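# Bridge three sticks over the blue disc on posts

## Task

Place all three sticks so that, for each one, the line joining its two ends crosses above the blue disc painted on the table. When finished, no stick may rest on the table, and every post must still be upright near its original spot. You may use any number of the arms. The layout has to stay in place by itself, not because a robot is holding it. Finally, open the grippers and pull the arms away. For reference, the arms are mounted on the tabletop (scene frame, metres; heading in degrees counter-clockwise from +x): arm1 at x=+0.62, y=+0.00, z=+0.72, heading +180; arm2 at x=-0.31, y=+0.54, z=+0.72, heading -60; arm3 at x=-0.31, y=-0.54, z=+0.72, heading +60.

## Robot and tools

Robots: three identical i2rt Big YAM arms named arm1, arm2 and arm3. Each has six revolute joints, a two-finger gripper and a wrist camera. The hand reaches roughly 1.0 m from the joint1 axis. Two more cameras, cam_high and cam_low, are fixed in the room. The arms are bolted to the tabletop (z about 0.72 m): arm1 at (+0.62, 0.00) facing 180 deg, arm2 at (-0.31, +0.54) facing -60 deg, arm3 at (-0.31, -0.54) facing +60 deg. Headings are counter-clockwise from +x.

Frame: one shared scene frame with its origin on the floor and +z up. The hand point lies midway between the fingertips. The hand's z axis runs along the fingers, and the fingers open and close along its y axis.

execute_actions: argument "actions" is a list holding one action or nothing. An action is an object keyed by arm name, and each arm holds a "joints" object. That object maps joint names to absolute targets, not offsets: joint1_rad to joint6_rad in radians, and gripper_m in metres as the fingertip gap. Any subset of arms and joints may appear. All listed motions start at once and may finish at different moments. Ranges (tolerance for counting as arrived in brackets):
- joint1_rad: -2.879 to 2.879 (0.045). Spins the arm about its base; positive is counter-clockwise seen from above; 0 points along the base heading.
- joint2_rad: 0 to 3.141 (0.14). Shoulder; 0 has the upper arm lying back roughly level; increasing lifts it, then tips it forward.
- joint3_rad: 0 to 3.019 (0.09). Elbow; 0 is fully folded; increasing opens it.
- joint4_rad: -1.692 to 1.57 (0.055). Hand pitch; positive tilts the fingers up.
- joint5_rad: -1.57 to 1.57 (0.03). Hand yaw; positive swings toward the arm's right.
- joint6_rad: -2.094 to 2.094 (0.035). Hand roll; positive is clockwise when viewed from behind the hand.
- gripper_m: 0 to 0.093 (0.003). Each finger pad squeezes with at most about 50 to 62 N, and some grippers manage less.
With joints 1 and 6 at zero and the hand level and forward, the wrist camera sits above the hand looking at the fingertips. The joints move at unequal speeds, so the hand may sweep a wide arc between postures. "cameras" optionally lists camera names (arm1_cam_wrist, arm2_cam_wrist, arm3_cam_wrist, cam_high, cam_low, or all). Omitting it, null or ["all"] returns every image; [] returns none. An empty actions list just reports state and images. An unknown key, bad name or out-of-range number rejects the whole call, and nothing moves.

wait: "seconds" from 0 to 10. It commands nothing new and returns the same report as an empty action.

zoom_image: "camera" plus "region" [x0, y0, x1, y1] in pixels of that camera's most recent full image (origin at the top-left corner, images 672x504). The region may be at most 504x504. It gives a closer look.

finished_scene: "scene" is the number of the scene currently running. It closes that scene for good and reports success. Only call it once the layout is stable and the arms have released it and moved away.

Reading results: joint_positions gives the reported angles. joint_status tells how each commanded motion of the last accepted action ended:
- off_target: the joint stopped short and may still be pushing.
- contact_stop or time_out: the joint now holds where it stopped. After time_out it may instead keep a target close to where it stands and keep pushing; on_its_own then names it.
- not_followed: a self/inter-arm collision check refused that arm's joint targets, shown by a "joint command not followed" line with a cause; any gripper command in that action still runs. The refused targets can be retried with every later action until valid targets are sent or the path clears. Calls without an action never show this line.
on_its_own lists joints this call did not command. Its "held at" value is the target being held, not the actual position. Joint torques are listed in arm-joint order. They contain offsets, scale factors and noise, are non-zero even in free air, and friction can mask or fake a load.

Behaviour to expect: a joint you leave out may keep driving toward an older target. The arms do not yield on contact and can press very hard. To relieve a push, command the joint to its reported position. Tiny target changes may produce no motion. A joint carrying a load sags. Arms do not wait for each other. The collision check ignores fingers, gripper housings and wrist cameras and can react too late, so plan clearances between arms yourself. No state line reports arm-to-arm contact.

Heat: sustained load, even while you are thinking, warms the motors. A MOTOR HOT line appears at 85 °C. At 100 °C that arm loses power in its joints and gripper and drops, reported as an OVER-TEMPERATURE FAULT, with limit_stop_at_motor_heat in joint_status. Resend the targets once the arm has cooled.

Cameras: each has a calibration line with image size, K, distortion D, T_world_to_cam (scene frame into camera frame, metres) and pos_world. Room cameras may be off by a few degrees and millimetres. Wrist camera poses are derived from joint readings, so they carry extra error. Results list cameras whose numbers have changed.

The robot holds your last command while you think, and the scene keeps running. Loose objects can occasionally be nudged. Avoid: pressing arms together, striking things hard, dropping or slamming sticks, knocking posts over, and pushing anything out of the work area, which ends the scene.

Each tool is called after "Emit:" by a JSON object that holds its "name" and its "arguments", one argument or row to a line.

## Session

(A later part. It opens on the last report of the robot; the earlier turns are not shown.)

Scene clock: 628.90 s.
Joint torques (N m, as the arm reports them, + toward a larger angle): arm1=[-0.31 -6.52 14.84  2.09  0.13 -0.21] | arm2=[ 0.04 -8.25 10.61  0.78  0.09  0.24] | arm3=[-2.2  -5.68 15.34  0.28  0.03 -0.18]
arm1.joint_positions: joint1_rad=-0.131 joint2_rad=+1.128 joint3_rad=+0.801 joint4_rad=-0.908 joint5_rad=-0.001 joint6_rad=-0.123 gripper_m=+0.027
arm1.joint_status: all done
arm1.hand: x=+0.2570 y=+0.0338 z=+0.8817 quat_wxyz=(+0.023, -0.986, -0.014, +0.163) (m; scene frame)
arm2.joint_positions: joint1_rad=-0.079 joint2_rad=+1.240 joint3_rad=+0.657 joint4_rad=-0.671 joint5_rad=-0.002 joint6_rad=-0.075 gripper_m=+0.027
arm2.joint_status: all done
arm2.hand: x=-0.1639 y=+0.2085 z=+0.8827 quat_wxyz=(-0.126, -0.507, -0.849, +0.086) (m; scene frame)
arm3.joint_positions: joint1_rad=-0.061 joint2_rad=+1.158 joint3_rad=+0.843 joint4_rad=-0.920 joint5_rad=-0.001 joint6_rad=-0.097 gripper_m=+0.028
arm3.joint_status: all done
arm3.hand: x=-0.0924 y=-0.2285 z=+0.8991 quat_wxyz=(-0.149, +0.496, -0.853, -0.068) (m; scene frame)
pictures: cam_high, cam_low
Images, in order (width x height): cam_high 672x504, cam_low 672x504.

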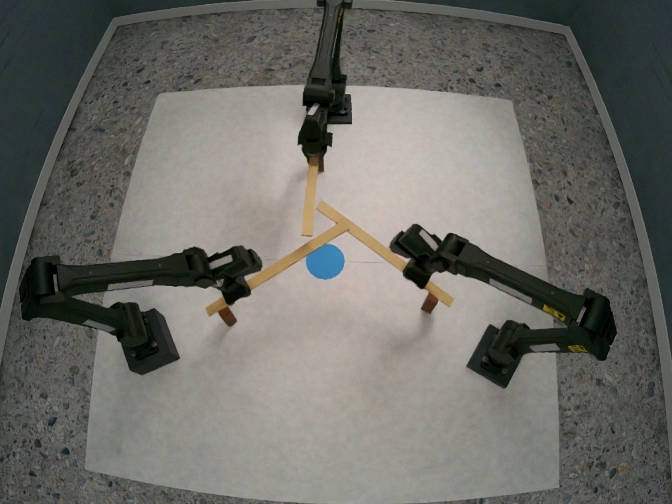

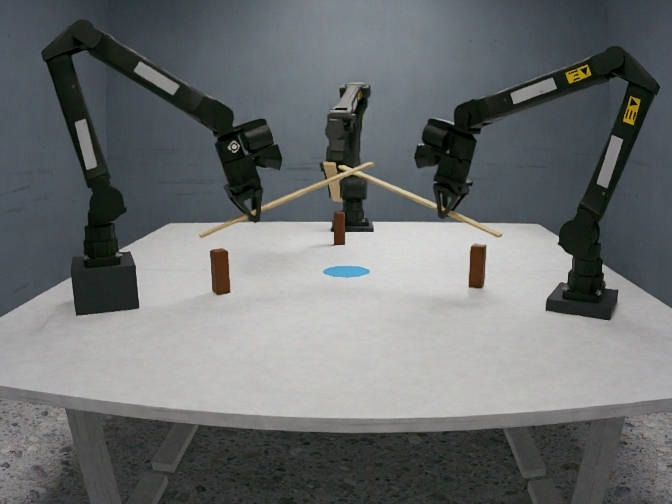

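Emit:
{"name": "execute_actions", "arguments": {
  "actions": [
    {"arm1":{"joints":{"joint2_rad":1.207,"joint3_rad":0.943,"joint4_rad":-0.954}},"arm2":{"joints":{"joint2_rad":1.32,"joint3_rad":0.79,"joint4_rad":-0.70}},"arm3":{"joints":{"joint2_rad":1.238,"joint3_rad":0.988,"joint4_rad":-0.878}}}
  ],
  "cameras": ["cam_high","cam_low"]
}}

Emit:
{"name": "zoom_image", "arguments": {
  "camera": "cam_low",
  "region": [300, 140, 390, 210]
}}

Emit:
{"name": "zoom_image", "arguments": {
  "camera": "cam_high",
  "region": [270, 180, 390, 280]
}}

Scene clock: 654.80 s.
Joint torques (N m, as the arm reports them, + toward a larger angle): arm1=[-0.94 -8.03 14.85  0.64  0.13 -0.21] | arm2=[ 0.13 -9.53 10.7   0.67  0.1   0.21] | arm3=[-2.25 -7.26 15.52  1.16  0.07 -0.18]
arm1.joint_positions: joint1_rad=-0.131 joint2_rad=+1.209 joint3_rad=+0.882 joint4_rad=-0.942 joint5_rad=-0.001 joint6_rad=-0.123 gripper_m=+0.027
arm1.joint_status: all done
arm1.hand: x=+0.2347 y=+0.0359 z=+0.8861 quat_wxyz=(+0.022, -0.989, -0.014, +0.147) (m; scene frame)
arm2.joint_positions: joint1_rad=-0.079 joint2_rad=+1.316 joint3_rad=+0.744 joint4_rad=-0.687 joint5_rad=-0.002 joint6_rad=-0.075 gripper_m=+0.027
arm2.joint_status: all done
arm2.hand: x=-0.1516 y=+0.1809 z=+0.8890 quat_wxyz=(-0.124, -0.507, -0.849, +0.085) (m; scene frame)
arm3.joint_positions: joint1_rad=-0.061 joint2_rad=+1.231 joint3_rad=+0.936 joint4_rad=-0.892 joint5_rad=-0.001 joint6_rad=-0.097 gripper_m=+0.028
arm3.joint_status: all done
arm3.hand: x=-0.0688 y=-0.1951 z=+0.9158 quat_wxyz=(-0.170, +0.494, -0.849, -0.078) (m; scene frame)
pictures: cam_high, cam_low
Images, in order (width x height): cam_high 672x504, cam_low 672x504.

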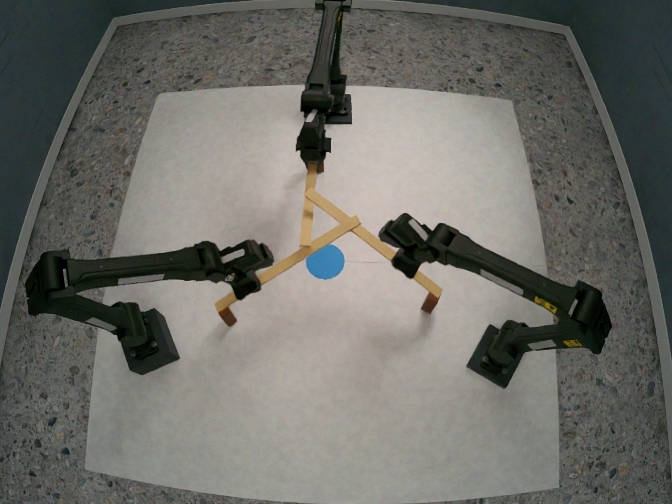

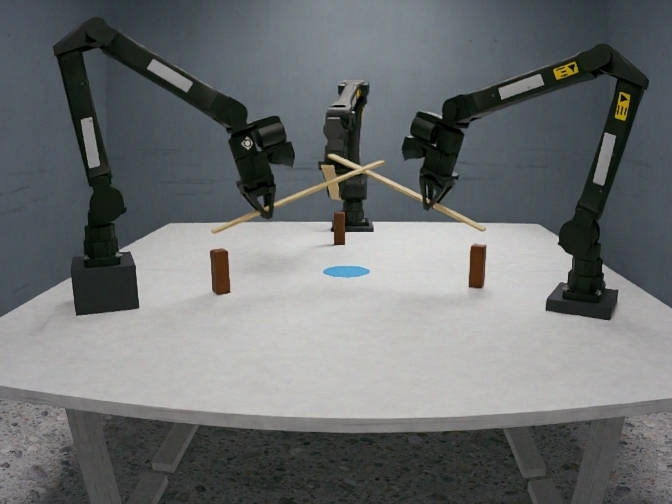

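Region (300, 140, 390, 210) of cam_low's 672x504 image, scaled by 5.600, with more detail than that image has.

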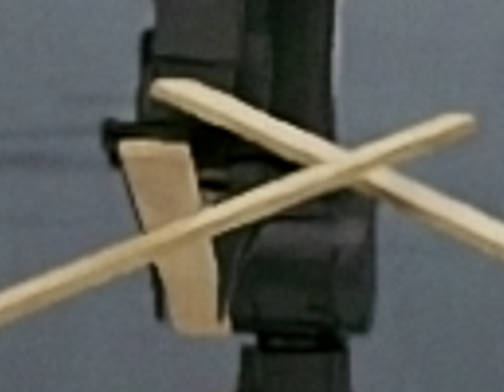

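Region (270, 180, 390, 280) of cam_high's 672x504 image, scaled by 4.200, with more detail than that image has.

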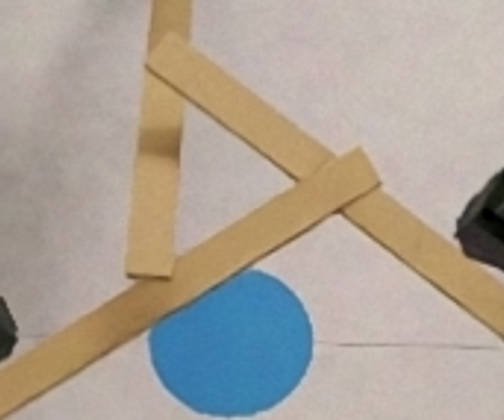

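Emit:
{"name": "execute_actions", "arguments": {
  "actions": [
    {"arm1":{"joints":{"joint1_rad":-0.102,"joint2_rad":1.304,"joint3_rad":0.95,"joint6_rad":-0.081}},"arm2":{"joints":{"joint1_rad":-0.064,"joint2_rad":1.438,"joint3_rad":0.811}},"arm3":{"joints":{"joint1_rad":-0.039,"joint2_rad":1.34,"joint3_rad":0.992,"joint4_rad":-0.94,"joint6_rad":-0.055}}}
  ],
  "cameras": ["cam_high","cam_low"]
}}

Emit:
{"name": "zoom_image", "arguments": {
  "camera": "cam_low",
  "region": [290, 160, 400, 250]
}}

Emit:
{"name": "zoom_image", "arguments": {
  "camera": "cam_high",
  "region": [270, 185, 390, 285]
}}

Emit:
{"name": "zoom_image", "arguments": {
  "camera": "cam_low",
  "region": [190, 210, 290, 300]
}}

Emit:
{"name": "zoom_image", "arguments": {
  "camera": "cam_low",
  "region": [410, 205, 510, 295]
}}

Emit:
{"name": "zoom_image", "arguments": {
  "camera": "cam_high",
  "region": [195, 270, 275, 340]
}}

Emit:
{"name": "zoom_image", "arguments": {
  "camera": "cam_high",
  "region": [390, 260, 470, 330]
}}

Scene clock: 693.53 s.
Joint torques (N m, as the arm reports them, + toward a larger angle): arm1=[ -0.23 -10.19  14.2    0.46   0.14   0.05] | arm2=[  1.02 -11.1    9.89   0.63   0.08   0.2 ] | arm3=[-1.62 -8.72 14.63 -0.04  0.01  0.03]
arm1.joint_positions: joint1_rad=-0.107 joint2_rad=+1.314 joint3_rad=+0.893 joint4_rad=-0.943 joint5_rad=-0.001 joint6_rad=-0.095 gripper_m=+0.027
arm1.joint_status: all done
arm1.hand: x=+0.2300 y=+0.0275 z=+0.8515 quat_wxyz=(+0.014, -0.995, -0.011, +0.100) (m; scene frame)
arm2.joint_positions: joint1_rad=-0.072 joint2_rad=+1.442 joint3_rad=+0.769 joint4_rad=-0.687 joint5_rad=-0.002 joint6_rad=-0.075 gripper_m=+0.027
arm2.joint_status: all done
arm2.hand: x=-0.1487 y=+0.1808 z=+0.8518 quat_wxyz=(-0.083, -0.507, -0.856, +0.056) (m; scene frame)
arm3.joint_positions: joint1_rad=-0.047 joint2_rad=+1.343 joint3_rad=+0.942 joint4_rad=-0.931 joint5_rad=-0.001 joint6_rad=-0.068 gripper_m=+0.028
arm3.joint_status: all done
arm3.hand: x=-0.0767 y=-0.1961 z=+0.8712 quat_wxyz=(-0.103, +0.493, -0.862, -0.050) (m; scene frame)
pictures: cam_high, cam_low
Images, in order (width x height): cam_high 672x504, cam_low 672x504.

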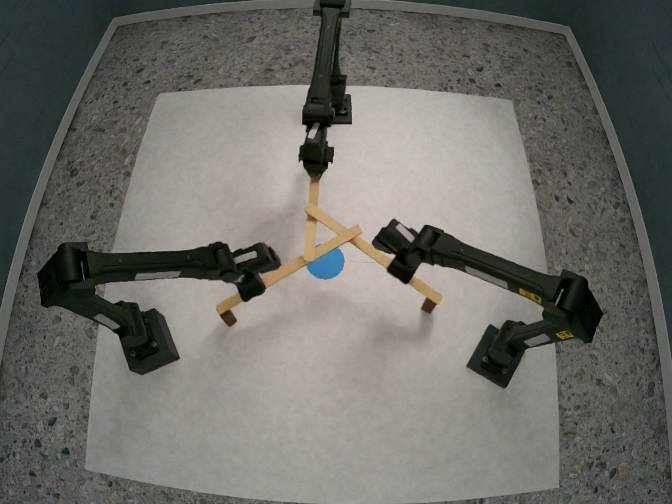

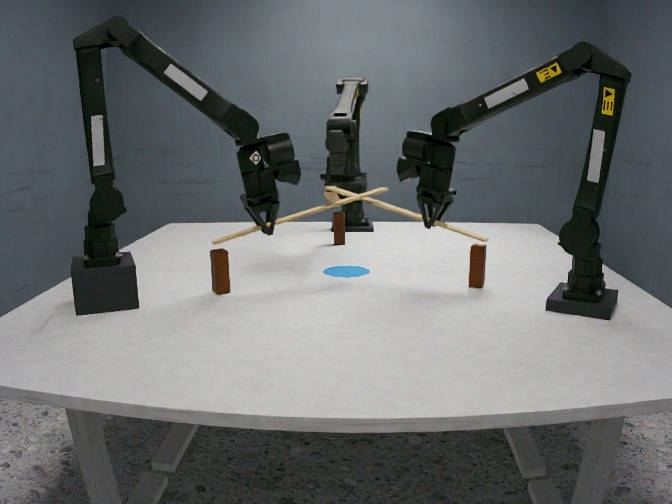

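Region (290, 160, 400, 250) of cam_low's 672x504 image, scaled by 4.582, with more detail than that image has; it fills the top 412 rows of this view, and the rest is white.

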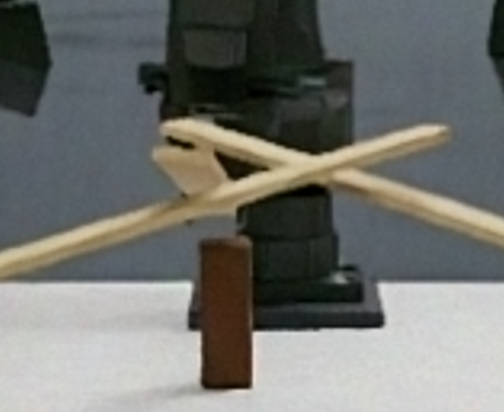

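Region (270, 185, 390, 285) of cam_high's 672x504 image, scaled by 4.200, with more detail than that image has.

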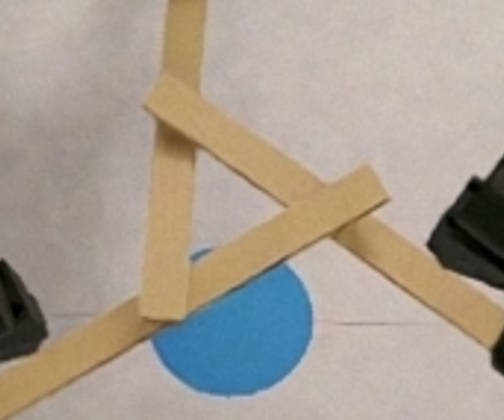

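Region (190, 210, 290, 300) of cam_low's 672x504 image, scaled by 5.040, with more detail than that image has; it fills the top 454 rows of this view, and the rest is white.

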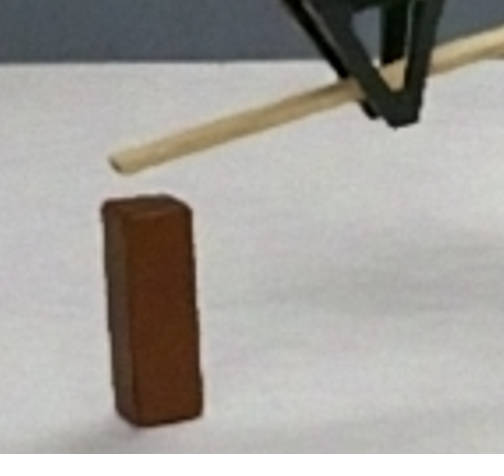

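Region (410, 205, 510, 295) of cam_low's 672x504 image, scaled by 5.040, with more detail than that image has; it fills the top 454 rows of this view, and the rest is white.

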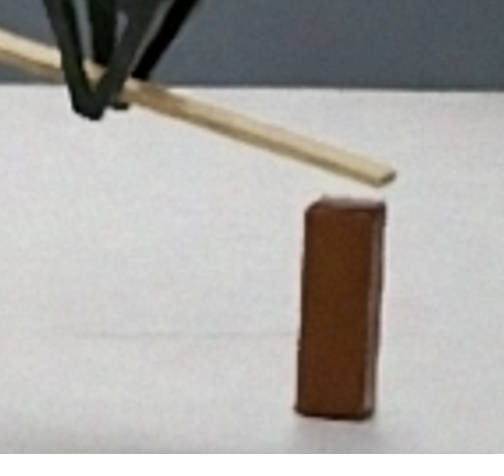

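Region (195, 270, 275, 340) of cam_high's 672x504 image, scaled by 6.300, with more detail than that image has; it fills the top 441 rows of this view, and the rest is white.

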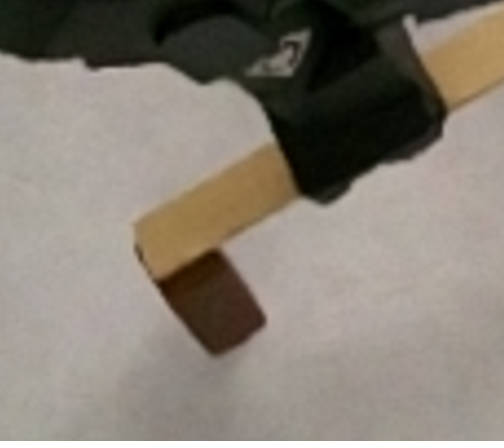

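Region (390, 260, 470, 330) of cam_high's 672x504 image, scaled by 6.300, with more detail than that image has; it fills the top 441 rows of this view, and the rest is white.

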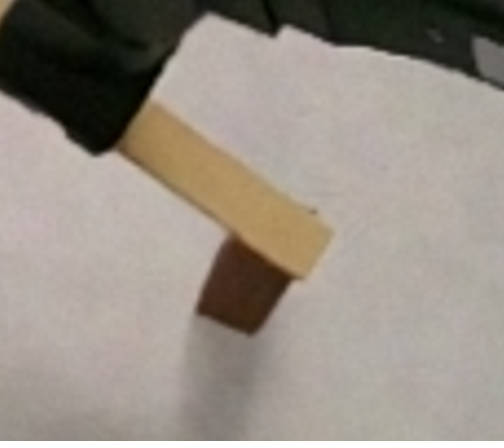

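Emit:
{"name": "execute_actions", "arguments": {
  "actions": [
    {"arm1":{"joints":{"joint1_rad":-0.088,"joint2_rad":1.39,"joint3_rad":0.974,"joint4_rad":-0.985,"joint6_rad":-0.059}},"arm2":{"joints":{"joint2_rad":1.532,"joint3_rad":0.854,"joint4_rad":-0.741}},"arm3":{"joints":{"joint2_rad":1.43,"joint3_rad":1.043,"joint4_rad":-0.995}}}
  ],
  "cameras": ["cam_high","cam_low"]
}}

Emit:
{"name": "zoom_image", "arguments": {
  "camera": "cam_low",
  "region": [300, 180, 400, 250]
}}

Emit:
{"name": "zoom_image", "arguments": {
  "camera": "cam_high",
  "region": [270, 195, 390, 295]
}}

Emit:
{"name": "zoom_image", "arguments": {
  "camera": "cam_low",
  "region": [195, 225, 275, 275]
}}

Emit:
{"name": "zoom_image", "arguments": {
  "camera": "cam_low",
  "region": [420, 220, 500, 270]
}}

Emit:
{"name": "zoom_image", "arguments": {
  "camera": "cam_high",
  "region": [200, 280, 260, 335]
}}

Emit:
{"name": "zoom_image", "arguments": {
  "camera": "cam_high",
  "region": [400, 270, 460, 325]
}}

Scene clock: 755.97 s.
Joint torques (N m, as the arm reports them, + toward a larger angle): arm1=[  0.08 -10.4   13.53   0.28   0.12   0.08] | arm2=[  0.93 -11.61   9.33   0.28   0.08   0.18] | arm3=[-1.78 -9.02 14.14 -0.19  0.03  0.05]
arm1.joint_positions: joint1_rad=-0.095 joint2_rad=+1.394 joint3_rad=+0.919 joint4_rad=-0.973 joint5_rad=-0.001 joint6_rad=-0.073 gripper_m=+0.027
arm1.joint_status: all done
arm1.hand: x=+0.2282 y=+0.0229 z=+0.8309 quat_wxyz=(+0.009, -0.998, -0.006, +0.058) (m; scene frame)
arm2.joint_positions: joint1_rad=-0.072 joint2_rad=+1.526 joint3_rad=+0.813 joint4_rad=-0.727 joint5_rad=-0.002 joint6_rad=-0.073 gripper_m=+0.027
arm2.joint_status: all done
arm2.hand: x=-0.1474 y=+0.1779 z=+0.8337 quat_wxyz=(-0.050, -0.510, -0.858, +0.033) (m; scene frame)
arm3.joint_positions: joint1_rad=-0.047 joint2_rad=+1.426 joint3_rad=+0.995 joint4_rad=-0.986 joint5_rad=-0.001 joint6_rad=-0.067 gripper_m=+0.028
arm3.joint_status: all done
arm3.hand: x=-0.0727 y=-0.1902 z=+0.8571 quat_wxyz=(-0.066, +0.495, -0.866, -0.032) (m; scene frame)
pictures: cam_high, cam_low
Images, in order (width x height): cam_high 672x504, cam_low 672x504.

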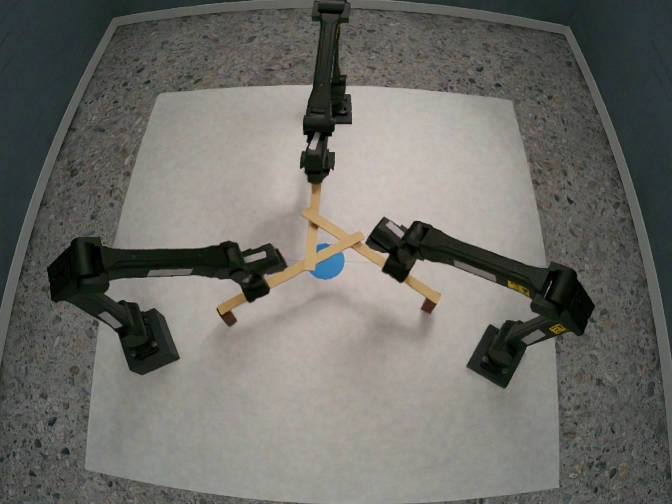

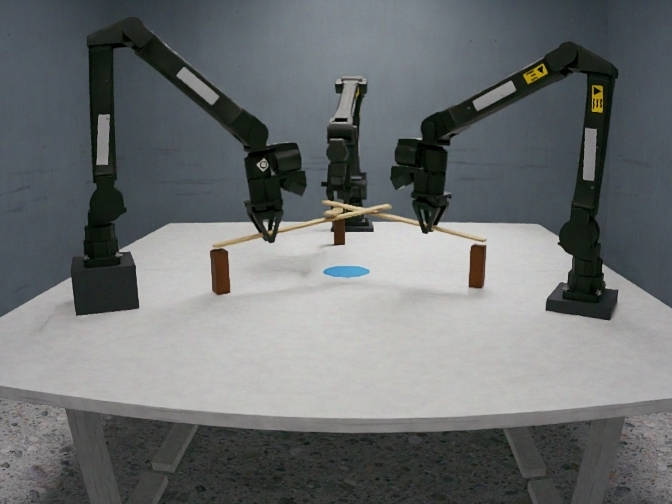

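Region (300, 180, 400, 250) of cam_low's 672x504 image, scaled by 5.040, with more detail than that image has; it fills the top 353 rows of this view, and the rest is white.

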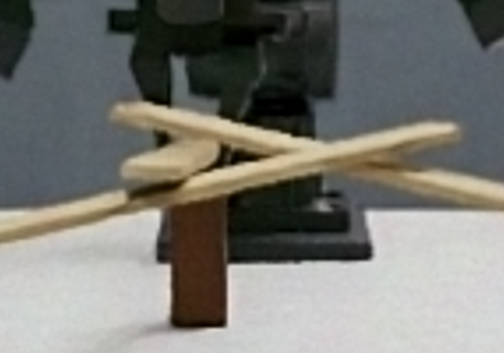

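Region (270, 195, 390, 295) of cam_high's 672x504 image, scaled by 4.200, with more detail than that image has.

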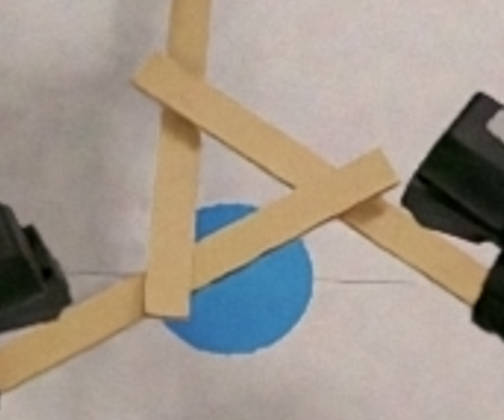

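Region (195, 225, 275, 275) of cam_low's 672x504 image, scaled by 6.300, with more detail than that image has; it fills the top 315 rows of this view, and the rest is white.

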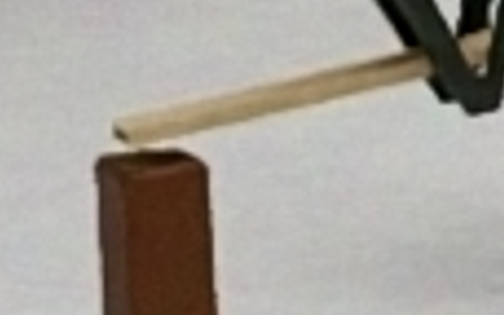

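Region (420, 220, 500, 270) of cam_low's 672x504 image, scaled by 6.300, with more detail than that image has; it fills the top 315 rows of this view, and the rest is white.

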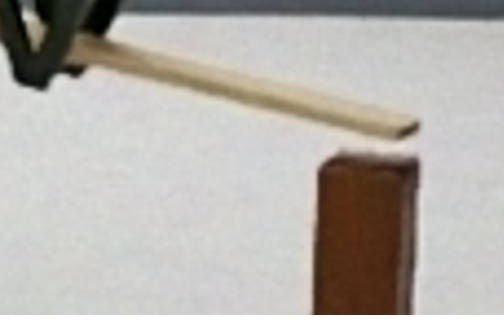

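Region (200, 280, 260, 335) of cam_high's 672x504 image, scaled by 8.400, with more detail than that image has; it fills the top 462 rows of this view, and the rest is white.

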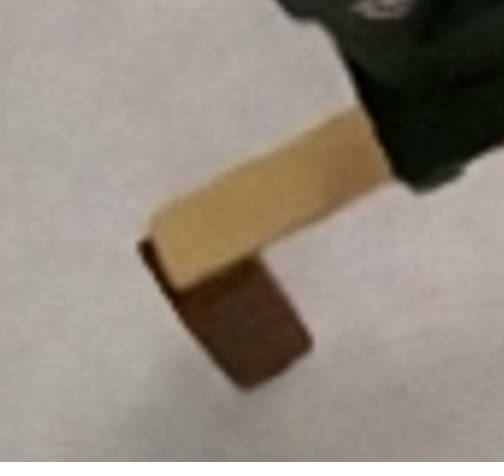

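Region (400, 270, 460, 325) of cam_high's 672x504 image, scaled by 8.400, with more detail than that image has; it fills the top 462 rows of this view, and the rest is white.

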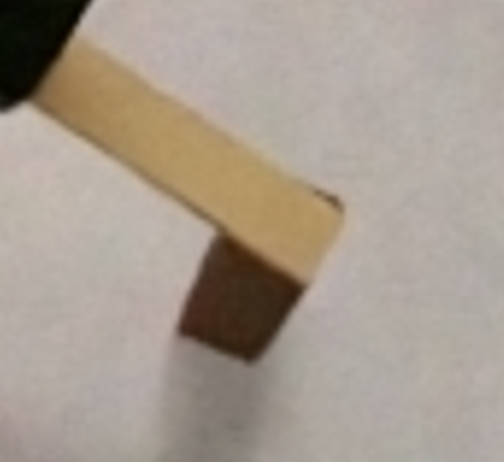

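Emit:
{"name": "execute_actions", "arguments": {
  "actions": [
    {"arm1":{"joints":{"joint2_rad":1.414}},"arm2":{"joints":{"joint2_rad":1.563,"joint6_rad":-0.106}},"arm3":{"joints":{"joint2_rad":1.467,"joint6_rad":-0.10}}}
  ],
  "cameras": ["cam_high","cam_low"]
}}

Emit:
{"name": "zoom_image", "arguments": {
  "camera": "cam_low",
  "region": [310, 190, 400, 250]
}}

Emit:
{"name": "zoom_image", "arguments": {
  "camera": "cam_low",
  "region": [195, 225, 275, 275]
}}

Emit:
{"name": "zoom_image", "arguments": {
  "camera": "cam_low",
  "region": [420, 220, 500, 270]
}}

Emit:
{"name": "zoom_image", "arguments": {
  "camera": "cam_high",
  "region": [200, 190, 460, 335]
}}

Scene clock: 795.67 s.
Joint torques (N m, as the arm reports them, + toward a larger angle): arm1=[-0.1  -9.78 13.61  0.16  0.15  0.06] | arm2=[  0.62 -11.08   9.28   0.26   0.09  -0.12] | arm3=[-1.72 -8.52 14.01 -0.36  0.07 -0.17]
arm1.joint_positions: joint1_rad=-0.095 joint2_rad=+1.409 joint3_rad=+0.919 joint4_rad=-0.973 joint5_rad=-0.001 joint6_rad=-0.072 gripper_m=+0.027
arm1.joint_status: all done
arm1.hand: x=+0.2288 y=+0.0230 z=+0.8253 quat_wxyz=(+0.009, -0.999, -0.006, +0.051) (m; scene frame)
arm2.joint_positions: joint1_rad=-0.072 joint2_rad=+1.549 joint3_rad=+0.813 joint4_rad=-0.727 joint5_rad=-0.002 joint6_rad=-0.092 gripper_m=+0.027
arm2.joint_status: all done
arm2.hand: x=-0.1485 y=+0.1804 z=+0.8251 quat_wxyz=(-0.041, -0.502, -0.863, +0.027) (m; scene frame)
arm3.joint_positions: joint1_rad=-0.047 joint2_rad=+1.455 joint3_rad=+0.995 joint4_rad=-0.986 joint5_rad=-0.001 joint6_rad=-0.086 gripper_m=+0.028
arm3.joint_status: all done
arm3.hand: x=-0.0731 y=-0.1909 z=+0.8458 quat_wxyz=(-0.053, +0.503, -0.862, -0.025) (m; scene frame)
pictures: cam_high, cam_low
Images, in order (width x height): cam_high 672x504, cam_low 672x504.

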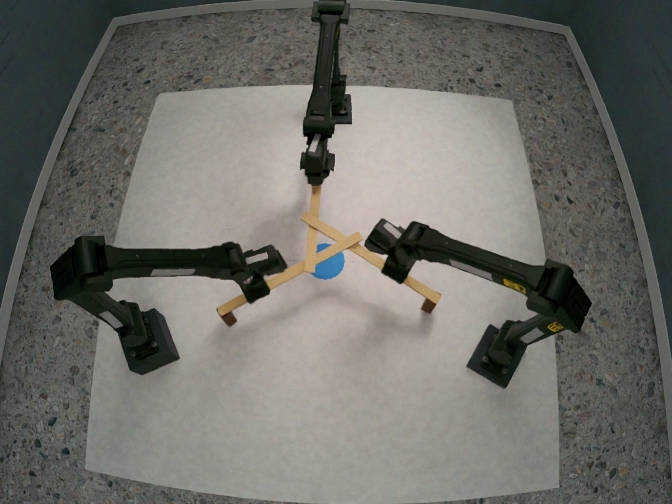

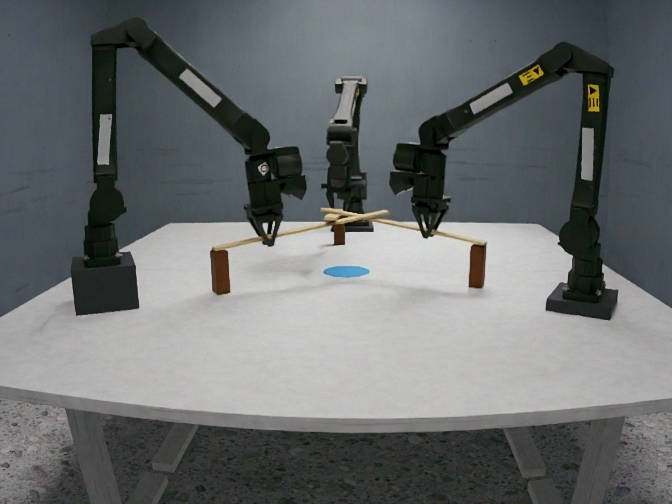

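Region (310, 190, 400, 250) of cam_low's 672x504 image, scaled by 5.600, with more detail than that image has.

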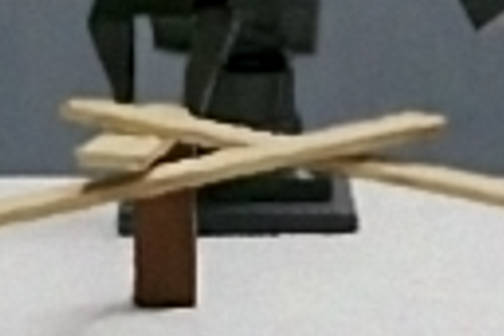

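Region (195, 225, 275, 275) of cam_low's 672x504 image, scaled by 6.300, with more detail than that image has; it fills the top 315 rows of this view, and the rest is white.

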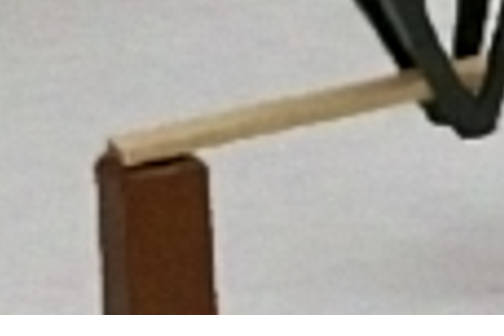

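Region (420, 220, 500, 270) of cam_low's 672x504 image, scaled by 6.300, with more detail than that image has; it fills the top 315 rows of this view, and the rest is white.

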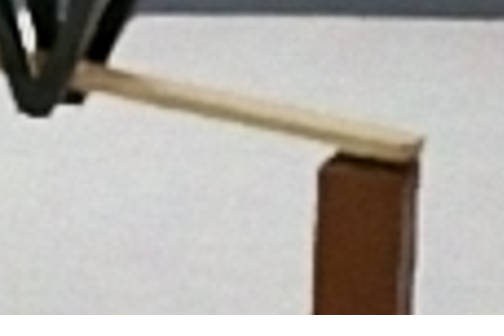

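Region (200, 190, 460, 335) of cam_high's 672x504 image, scaled by 1.938, with more detail than that image has; it fills the top 281 rows of this view, and the rest is white.

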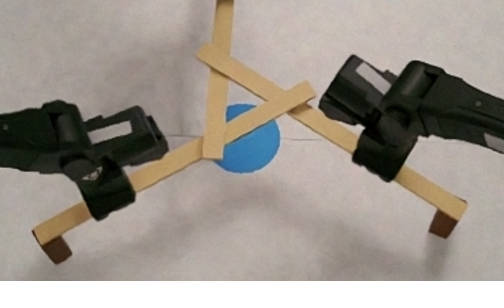

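Emit:
{"name": "execute_actions", "arguments": {
  "actions": [
    {"arm1":{"joints":{"gripper_m":0.05}}}
  ],
  "cameras": ["arm1_cam_wrist","cam_low"]
}}

Emit:
{"name": "zoom_image", "arguments": {
  "camera": "cam_low",
  "region": [310, 190, 400, 250]
}}

Scene clock: 809.03 s.
Joint torques (N m, as the arm reports them, + toward a larger angle): arm1=[-0.25 -9.9  13.44  0.26  0.18  0.04] | arm2=[  0.74 -11.51   9.18   0.26   0.1   -0.08] | arm3=[-1.35 -8.77 13.91 -0.29  0.07 -0.19]
arm1.joint_positions: joint1_rad=-0.095 joint2_rad=+1.409 joint3_rad=+0.919 joint4_rad=-0.973 joint5_rad=-0.001 joint6_rad=-0.072 gripper_m=+0.050
arm1.joint_status: all done
arm1.hand: x=+0.2288 y=+0.0230 z=+0.8253 quat_wxyz=(+0.009, -0.999, -0.006, +0.051) (m; scene frame)
arm2.joint_positions: joint1_rad=-0.072 joint2_rad=+1.549 joint3_rad=+0.813 joint4_rad=-0.727 joint5_rad=-0.002 joint6_rad=-0.092 gripper_m=+0.027
arm2.joint_status: not commanded
arm2.hand: x=-0.1485 y=+0.1804 z=+0.8251 quat_wxyz=(-0.041, -0.502, -0.864, +0.027) (m; scene frame)
arm3.joint_positions: joint1_rad=-0.047 joint2_rad=+1.455 joint3_rad=+0.995 joint4_rad=-0.986 joint5_rad=-0.001 joint6_rad=-0.087 gripper_m=+0.028
arm3.joint_status: not commanded
arm3.hand: x=-0.0731 y=-0.1909 z=+0.8458 quat_wxyz=(-0.053, +0.504, -0.862, -0.025) (m; scene frame)
pictures: arm1_cam_wrist, cam_low
camera_calibration (this result's frames):
arm1_cam_wrist: T_world_to_cam=[[0.00291955, 0.999886, 0.0148358, -0.0322582], [0.862181, -0.0100327, 0.506501, -0.611825], [0.506592, 0.0113124, -0.862112, 0.720322], [0, 0, 0, 1]] pos_world=[0.162689, 0.0179677, 0.931367]
Images, in order (width x height): arm1_cam_wrist 672x504, cam_low 672x504.

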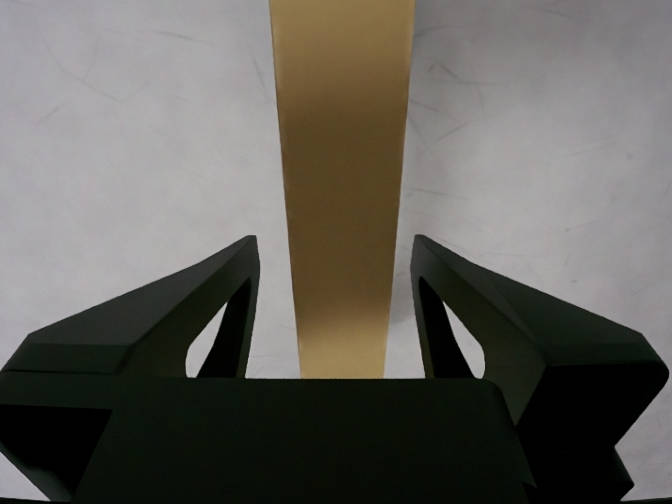

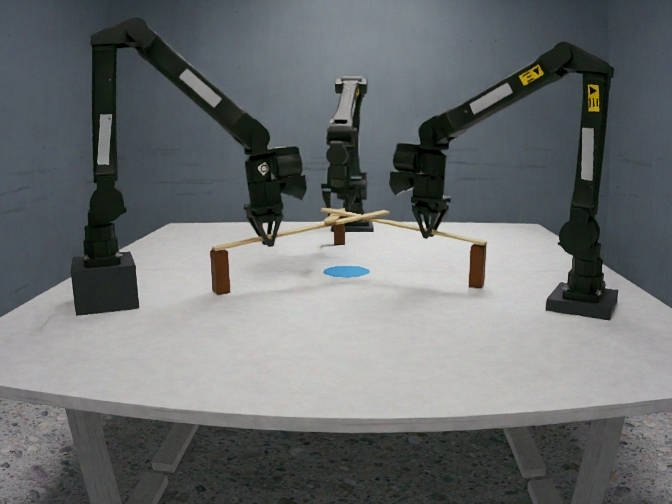

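Region (310, 190, 400, 250) of cam_low's 672x504 image, scaled by 5.600, with more detail than that image has.

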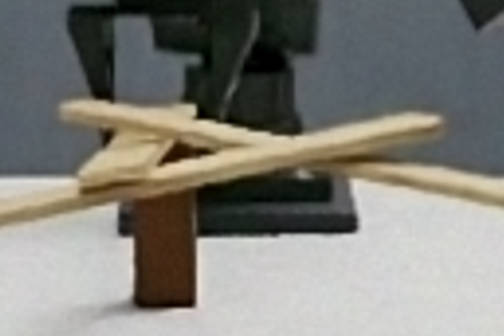

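Emit:
{"name": "execute_actions", "arguments": {
  "actions": [
    {"arm3":{"joints":{"joint2_rad":1.476}}}
  ],
  "cameras": []
}}

Emit:
{"name": "execute_actions", "arguments": {
  "actions": [
    {"arm3":{"joints":{"gripper_m":0.05}}}
  ],
  "cameras": ["cam_high","cam_low"]
}}

Emit:
{"name": "zoom_image", "arguments": {
  "camera": "cam_low",
  "region": [310, 190, 400, 250]
}}

Scene clock: 832.77 s.
Joint torques (N m, as the arm reports them, + toward a larger angle): arm1=[ 0.   -9.8  13.5   0.4   0.11  0.07] | arm2=[  1.16 -11.03   9.48   0.19   0.07  -0.08] | arm3=[-1.58 -8.5  13.94 -0.3   0.07 -0.18]
arm1.joint_positions: joint1_rad=-0.095 joint2_rad=+1.409 joint3_rad=+0.919 joint4_rad=-0.973 joint5_rad=-0.001 joint6_rad=-0.072 gripper_m=+0.050
arm1.joint_status: not commanded
arm1.hand: x=+0.2288 y=+0.0230 z=+0.8253 quat_wxyz=(+0.009, -0.999, -0.006, +0.051) (m; scene frame)
arm2.joint_positions: joint1_rad=-0.072 joint2_rad=+1.549 joint3_rad=+0.813 joint4_rad=-0.727 joint5_rad=-0.002 joint6_rad=-0.092 gripper_m=+0.027
arm2.joint_status: not commanded
arm2.hand: x=-0.1485 y=+0.1804 z=+0.8251 quat_wxyz=(-0.041, -0.502, -0.864, +0.027) (m; scene frame)
arm3.joint_positions: joint1_rad=-0.047 joint2_rad=+1.457 joint3_rad=+0.995 joint4_rad=-0.986 joint5_rad=-0.001 joint6_rad=-0.087 gripper_m=+0.028
arm3.joint_status: all done
arm3.hand: x=-0.0732 y=-0.1909 z=+0.8450 quat_wxyz=(-0.052, +0.504, -0.862, -0.025) (m; scene frame)
pictures: none
No camera images: the call's "cameras" was empty. Leave "cameras" out to get every camera's image.

Scene clock: 833.33 s.
Joint torques (N m, as the arm reports them, + toward a larger angle): arm1=[  0.09 -10.04  13.44   0.05   0.12   0.05] | arm2=[  0.58 -11.58   9.14   0.23   0.11  -0.11] | arm3=[-1.57 -8.41 13.9  -0.15  0.06 -0.18]
arm1.joint_positions: joint1_rad=-0.095 joint2_rad=+1.409 joint3_rad=+0.919 joint4_rad=-0.973 joint5_rad=-0.001 joint6_rad=-0.072 gripper_m=+0.050
arm1.joint_status: not commanded
arm1.hand: x=+0.2288 y=+0.0230 z=+0.8253 quat_wxyz=(+0.009, -0.999, -0.006, +0.051) (m; scene frame)
arm2.joint_positions: joint1_rad=-0.072 joint2_rad=+1.549 joint3_rad=+0.813 joint4_rad=-0.729 joint5_rad=-0.002 joint6_rad=-0.093 gripper_m=+0.027
arm2.joint_status: not commanded
arm2.hand: x=-0.1487 y=+0.1809 z=+0.8250 quat_wxyz=(-0.040, -0.501, -0.864, +0.026) (m; scene frame)
arm3.joint_positions: joint1_rad=-0.047 joint2_rad=+1.457 joint3_rad=+0.995 joint4_rad=-0.986 joint5_rad=-0.001 joint6_rad=-0.087 gripper_m=+0.050
arm3.joint_status: all done
arm3.hand: x=-0.0732 y=-0.1909 z=+0.8450 quat_wxyz=(-0.052, +0.504, -0.862, -0.025) (m; scene frame)
pictures: cam_high, cam_low
Images, in order (width x height): cam_high 672x504, cam_low 672x504.

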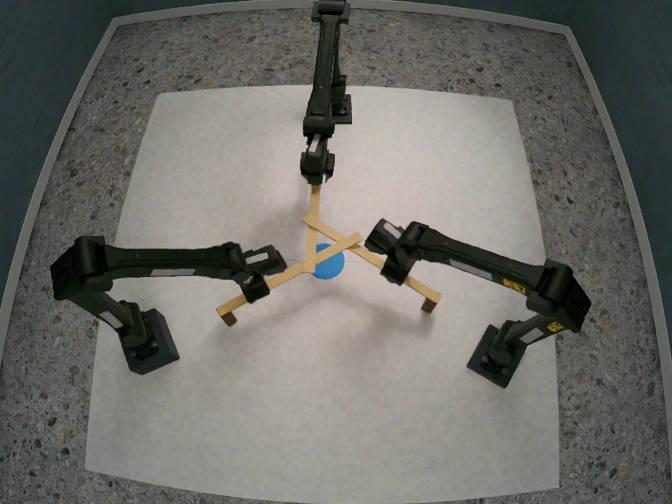

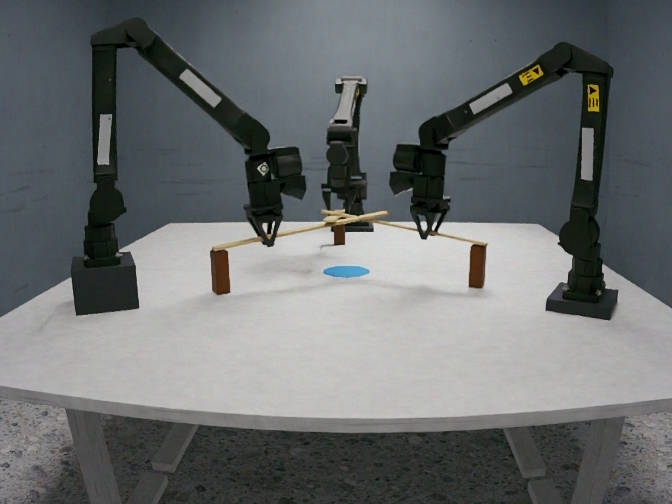

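Region (310, 190, 400, 250) of cam_low's 672x504 image, scaled by 5.600, with more detail than that image has.

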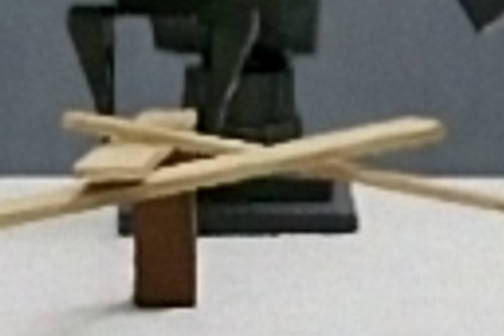

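Emit:
{"name": "execute_actions", "arguments": {
  "actions": [
    {"arm1":{"joints":{"joint2_rad":1.2,"gripper_m":0.07}},"arm3":{"joints":{"joint2_rad":1.25,"gripper_m":0.07}},"arm2":{"joints":{"joint2_rad":1.572,"joint4_rad":-0.755}}}
  ],
  "cameras": ["cam_high","cam_low"]
}}

Emit:
{"name": "zoom_image", "arguments": {
  "camera": "cam_low",
  "region": [310, 190, 400, 250]
}}

Emit:
{"name": "zoom_image", "arguments": {
  "camera": "cam_low",
  "region": [195, 225, 275, 275]
}}

Scene clock: 860.10 s.
Joint torques (N m, as the arm reports them, + toward a larger angle): arm1=[-0.17 -7.1  14.05  0.56  0.12  0.05] | arm2=[  1.07 -11.29   9.15   0.19   0.11  -0.07] | arm3=[-1.47 -6.95 14.55  0.19  0.01 -0.16]
arm1.joint_positions: joint1_rad=-0.095 joint2_rad=+1.191 joint3_rad=+0.926 joint4_rad=-0.973 joint5_rad=-0.001 joint6_rad=-0.072 gripper_m=+0.070
arm1.joint_status: all done
arm1.hand: x=+0.2263 y=+0.0221 z=+0.9091 quat_wxyz=(+0.016, -0.987, -0.007, +0.162) (m; scene frame)
arm2.joint_positions: joint1_rad=-0.072 joint2_rad=+1.557 joint3_rad=+0.813 joint4_rad=-0.740 joint5_rad=-0.002 joint6_rad=-0.094 gripper_m=+0.027
arm2.joint_status: all done
arm2.hand: x=-0.1503 y=+0.1843 z=+0.8222 quat_wxyz=(-0.032, -0.501, -0.864, +0.021) (m; scene frame)
arm3.joint_positions: joint1_rad=-0.047 joint2_rad=+1.238 joint3_rad=+1.001 joint4_rad=-0.987 joint5_rad=-0.001 joint6_rad=-0.087 gripper_m=+0.070
arm3.joint_status: all done
arm3.hand: x=-0.0736 y=-0.1913 z=+0.9343 quat_wxyz=(-0.153, +0.498, -0.851, -0.072) (m; scene frame)
pictures: cam_high, cam_low
Images, in order (width x height): cam_high 672x504, cam_low 672x504.

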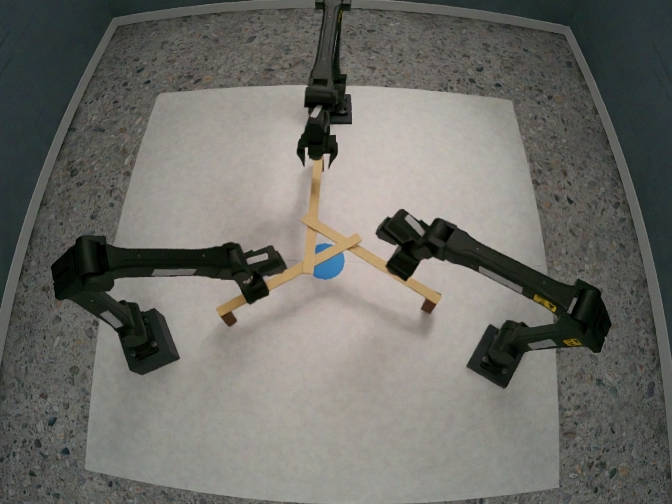

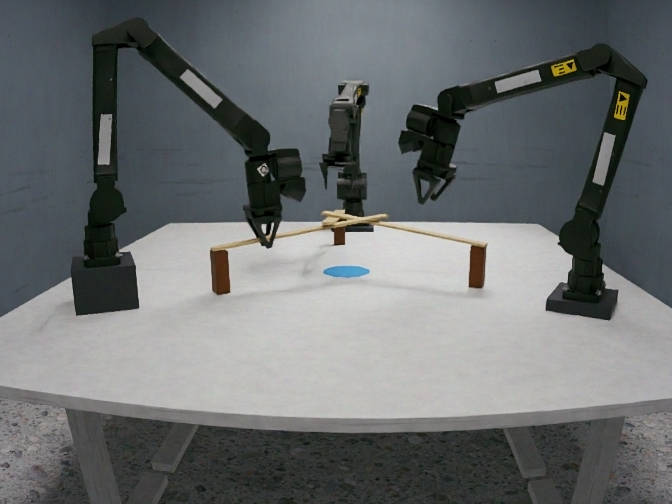

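Region (310, 190, 400, 250) of cam_low's 672x504 image, scaled by 5.600, with more detail than that image has.

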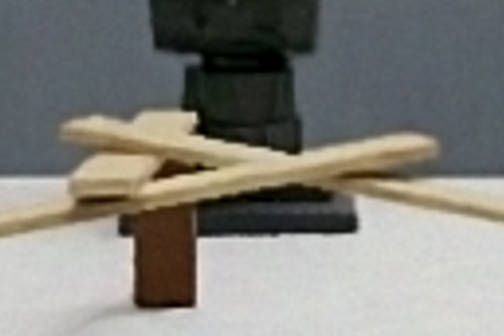

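Region (195, 225, 275, 275) of cam_low's 672x504 image, scaled by 6.300, with more detail than that image has; it fills the top 315 rows of this view, and the rest is white.

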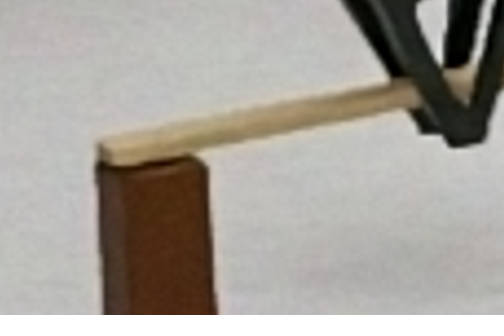

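Close to contact now. Release arm2 and retract the others.

Emit:
{"name": "execute_actions", "arguments": {
  "actions": [
    {"arm2":{"joints":{"gripper_m":0.07}}}
  ],
  "cameras": ["cam_low"]
}}

Emit:
{"name": "zoom_image", "arguments": {
  "camera": "cam_low",
  "region": [200, 190, 500, 300]
}}

Scene clock: 872.10 s.
Joint torques (N m, as the arm reports them, + toward a larger angle): arm1=[ 0.26 -6.99 14.05  0.75  0.14  0.11] | arm2=[  0.18 -10.73   9.14   0.08   0.09  -0.06] | arm3=[-1.61 -7.05 14.6   0.3   0.03 -0.15]
arm1.joint_positions: joint1_rad=-0.095 joint2_rad=+1.191 joint3_rad=+0.926 joint4_rad=-0.973 joint5_rad=-0.001 joint6_rad=-0.072 gripper_m=+0.070
arm1.joint_status: not commanded
arm1.hand: x=+0.2263 y=+0.0221 z=+0.9091 quat_wxyz=(+0.016, -0.987, -0.007, +0.162) (m; scene frame)
arm2.joint_positions: joint1_rad=-0.072 joint2_rad=+1.557 joint3_rad=+0.813 joint4_rad=-0.740 joint5_rad=-0.002 joint6_rad=-0.094 gripper_m=+0.070
arm2.joint_status: all done
arm2.hand: x=-0.1503 y=+0.1843 z=+0.8222 quat_wxyz=(-0.032, -0.501, -0.864, +0.021) (m; scene frame)
arm3.joint_positions: joint1_rad=-0.047 joint2_rad=+1.238 joint3_rad=+1.001 joint4_rad=-0.987 joint5_rad=-0.001 joint6_rad=-0.087 gripper_m=+0.070
arm3.joint_status: not commanded
arm3.hand: x=-0.0736 y=-0.1913 z=+0.9343 quat_wxyz=(-0.153, +0.498, -0.851, -0.072) (m; scene frame)
pictures: cam_low
Images, in order (width x height): cam_low 672x504.

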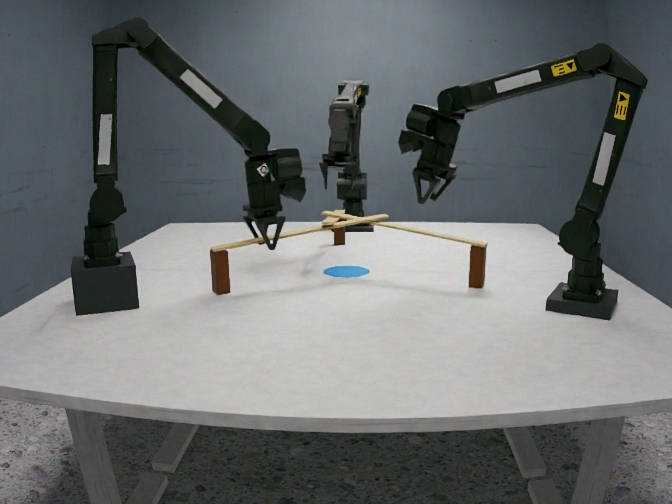

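Region (200, 190, 500, 300) of cam_low's 672x504 image, scaled by 1.680, with more detail than that image has; it fills the top 185 rows of this view, and the rest is white.

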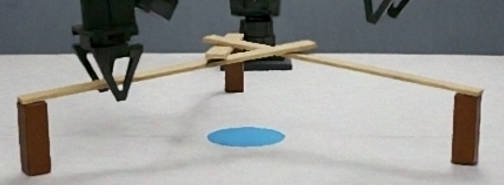

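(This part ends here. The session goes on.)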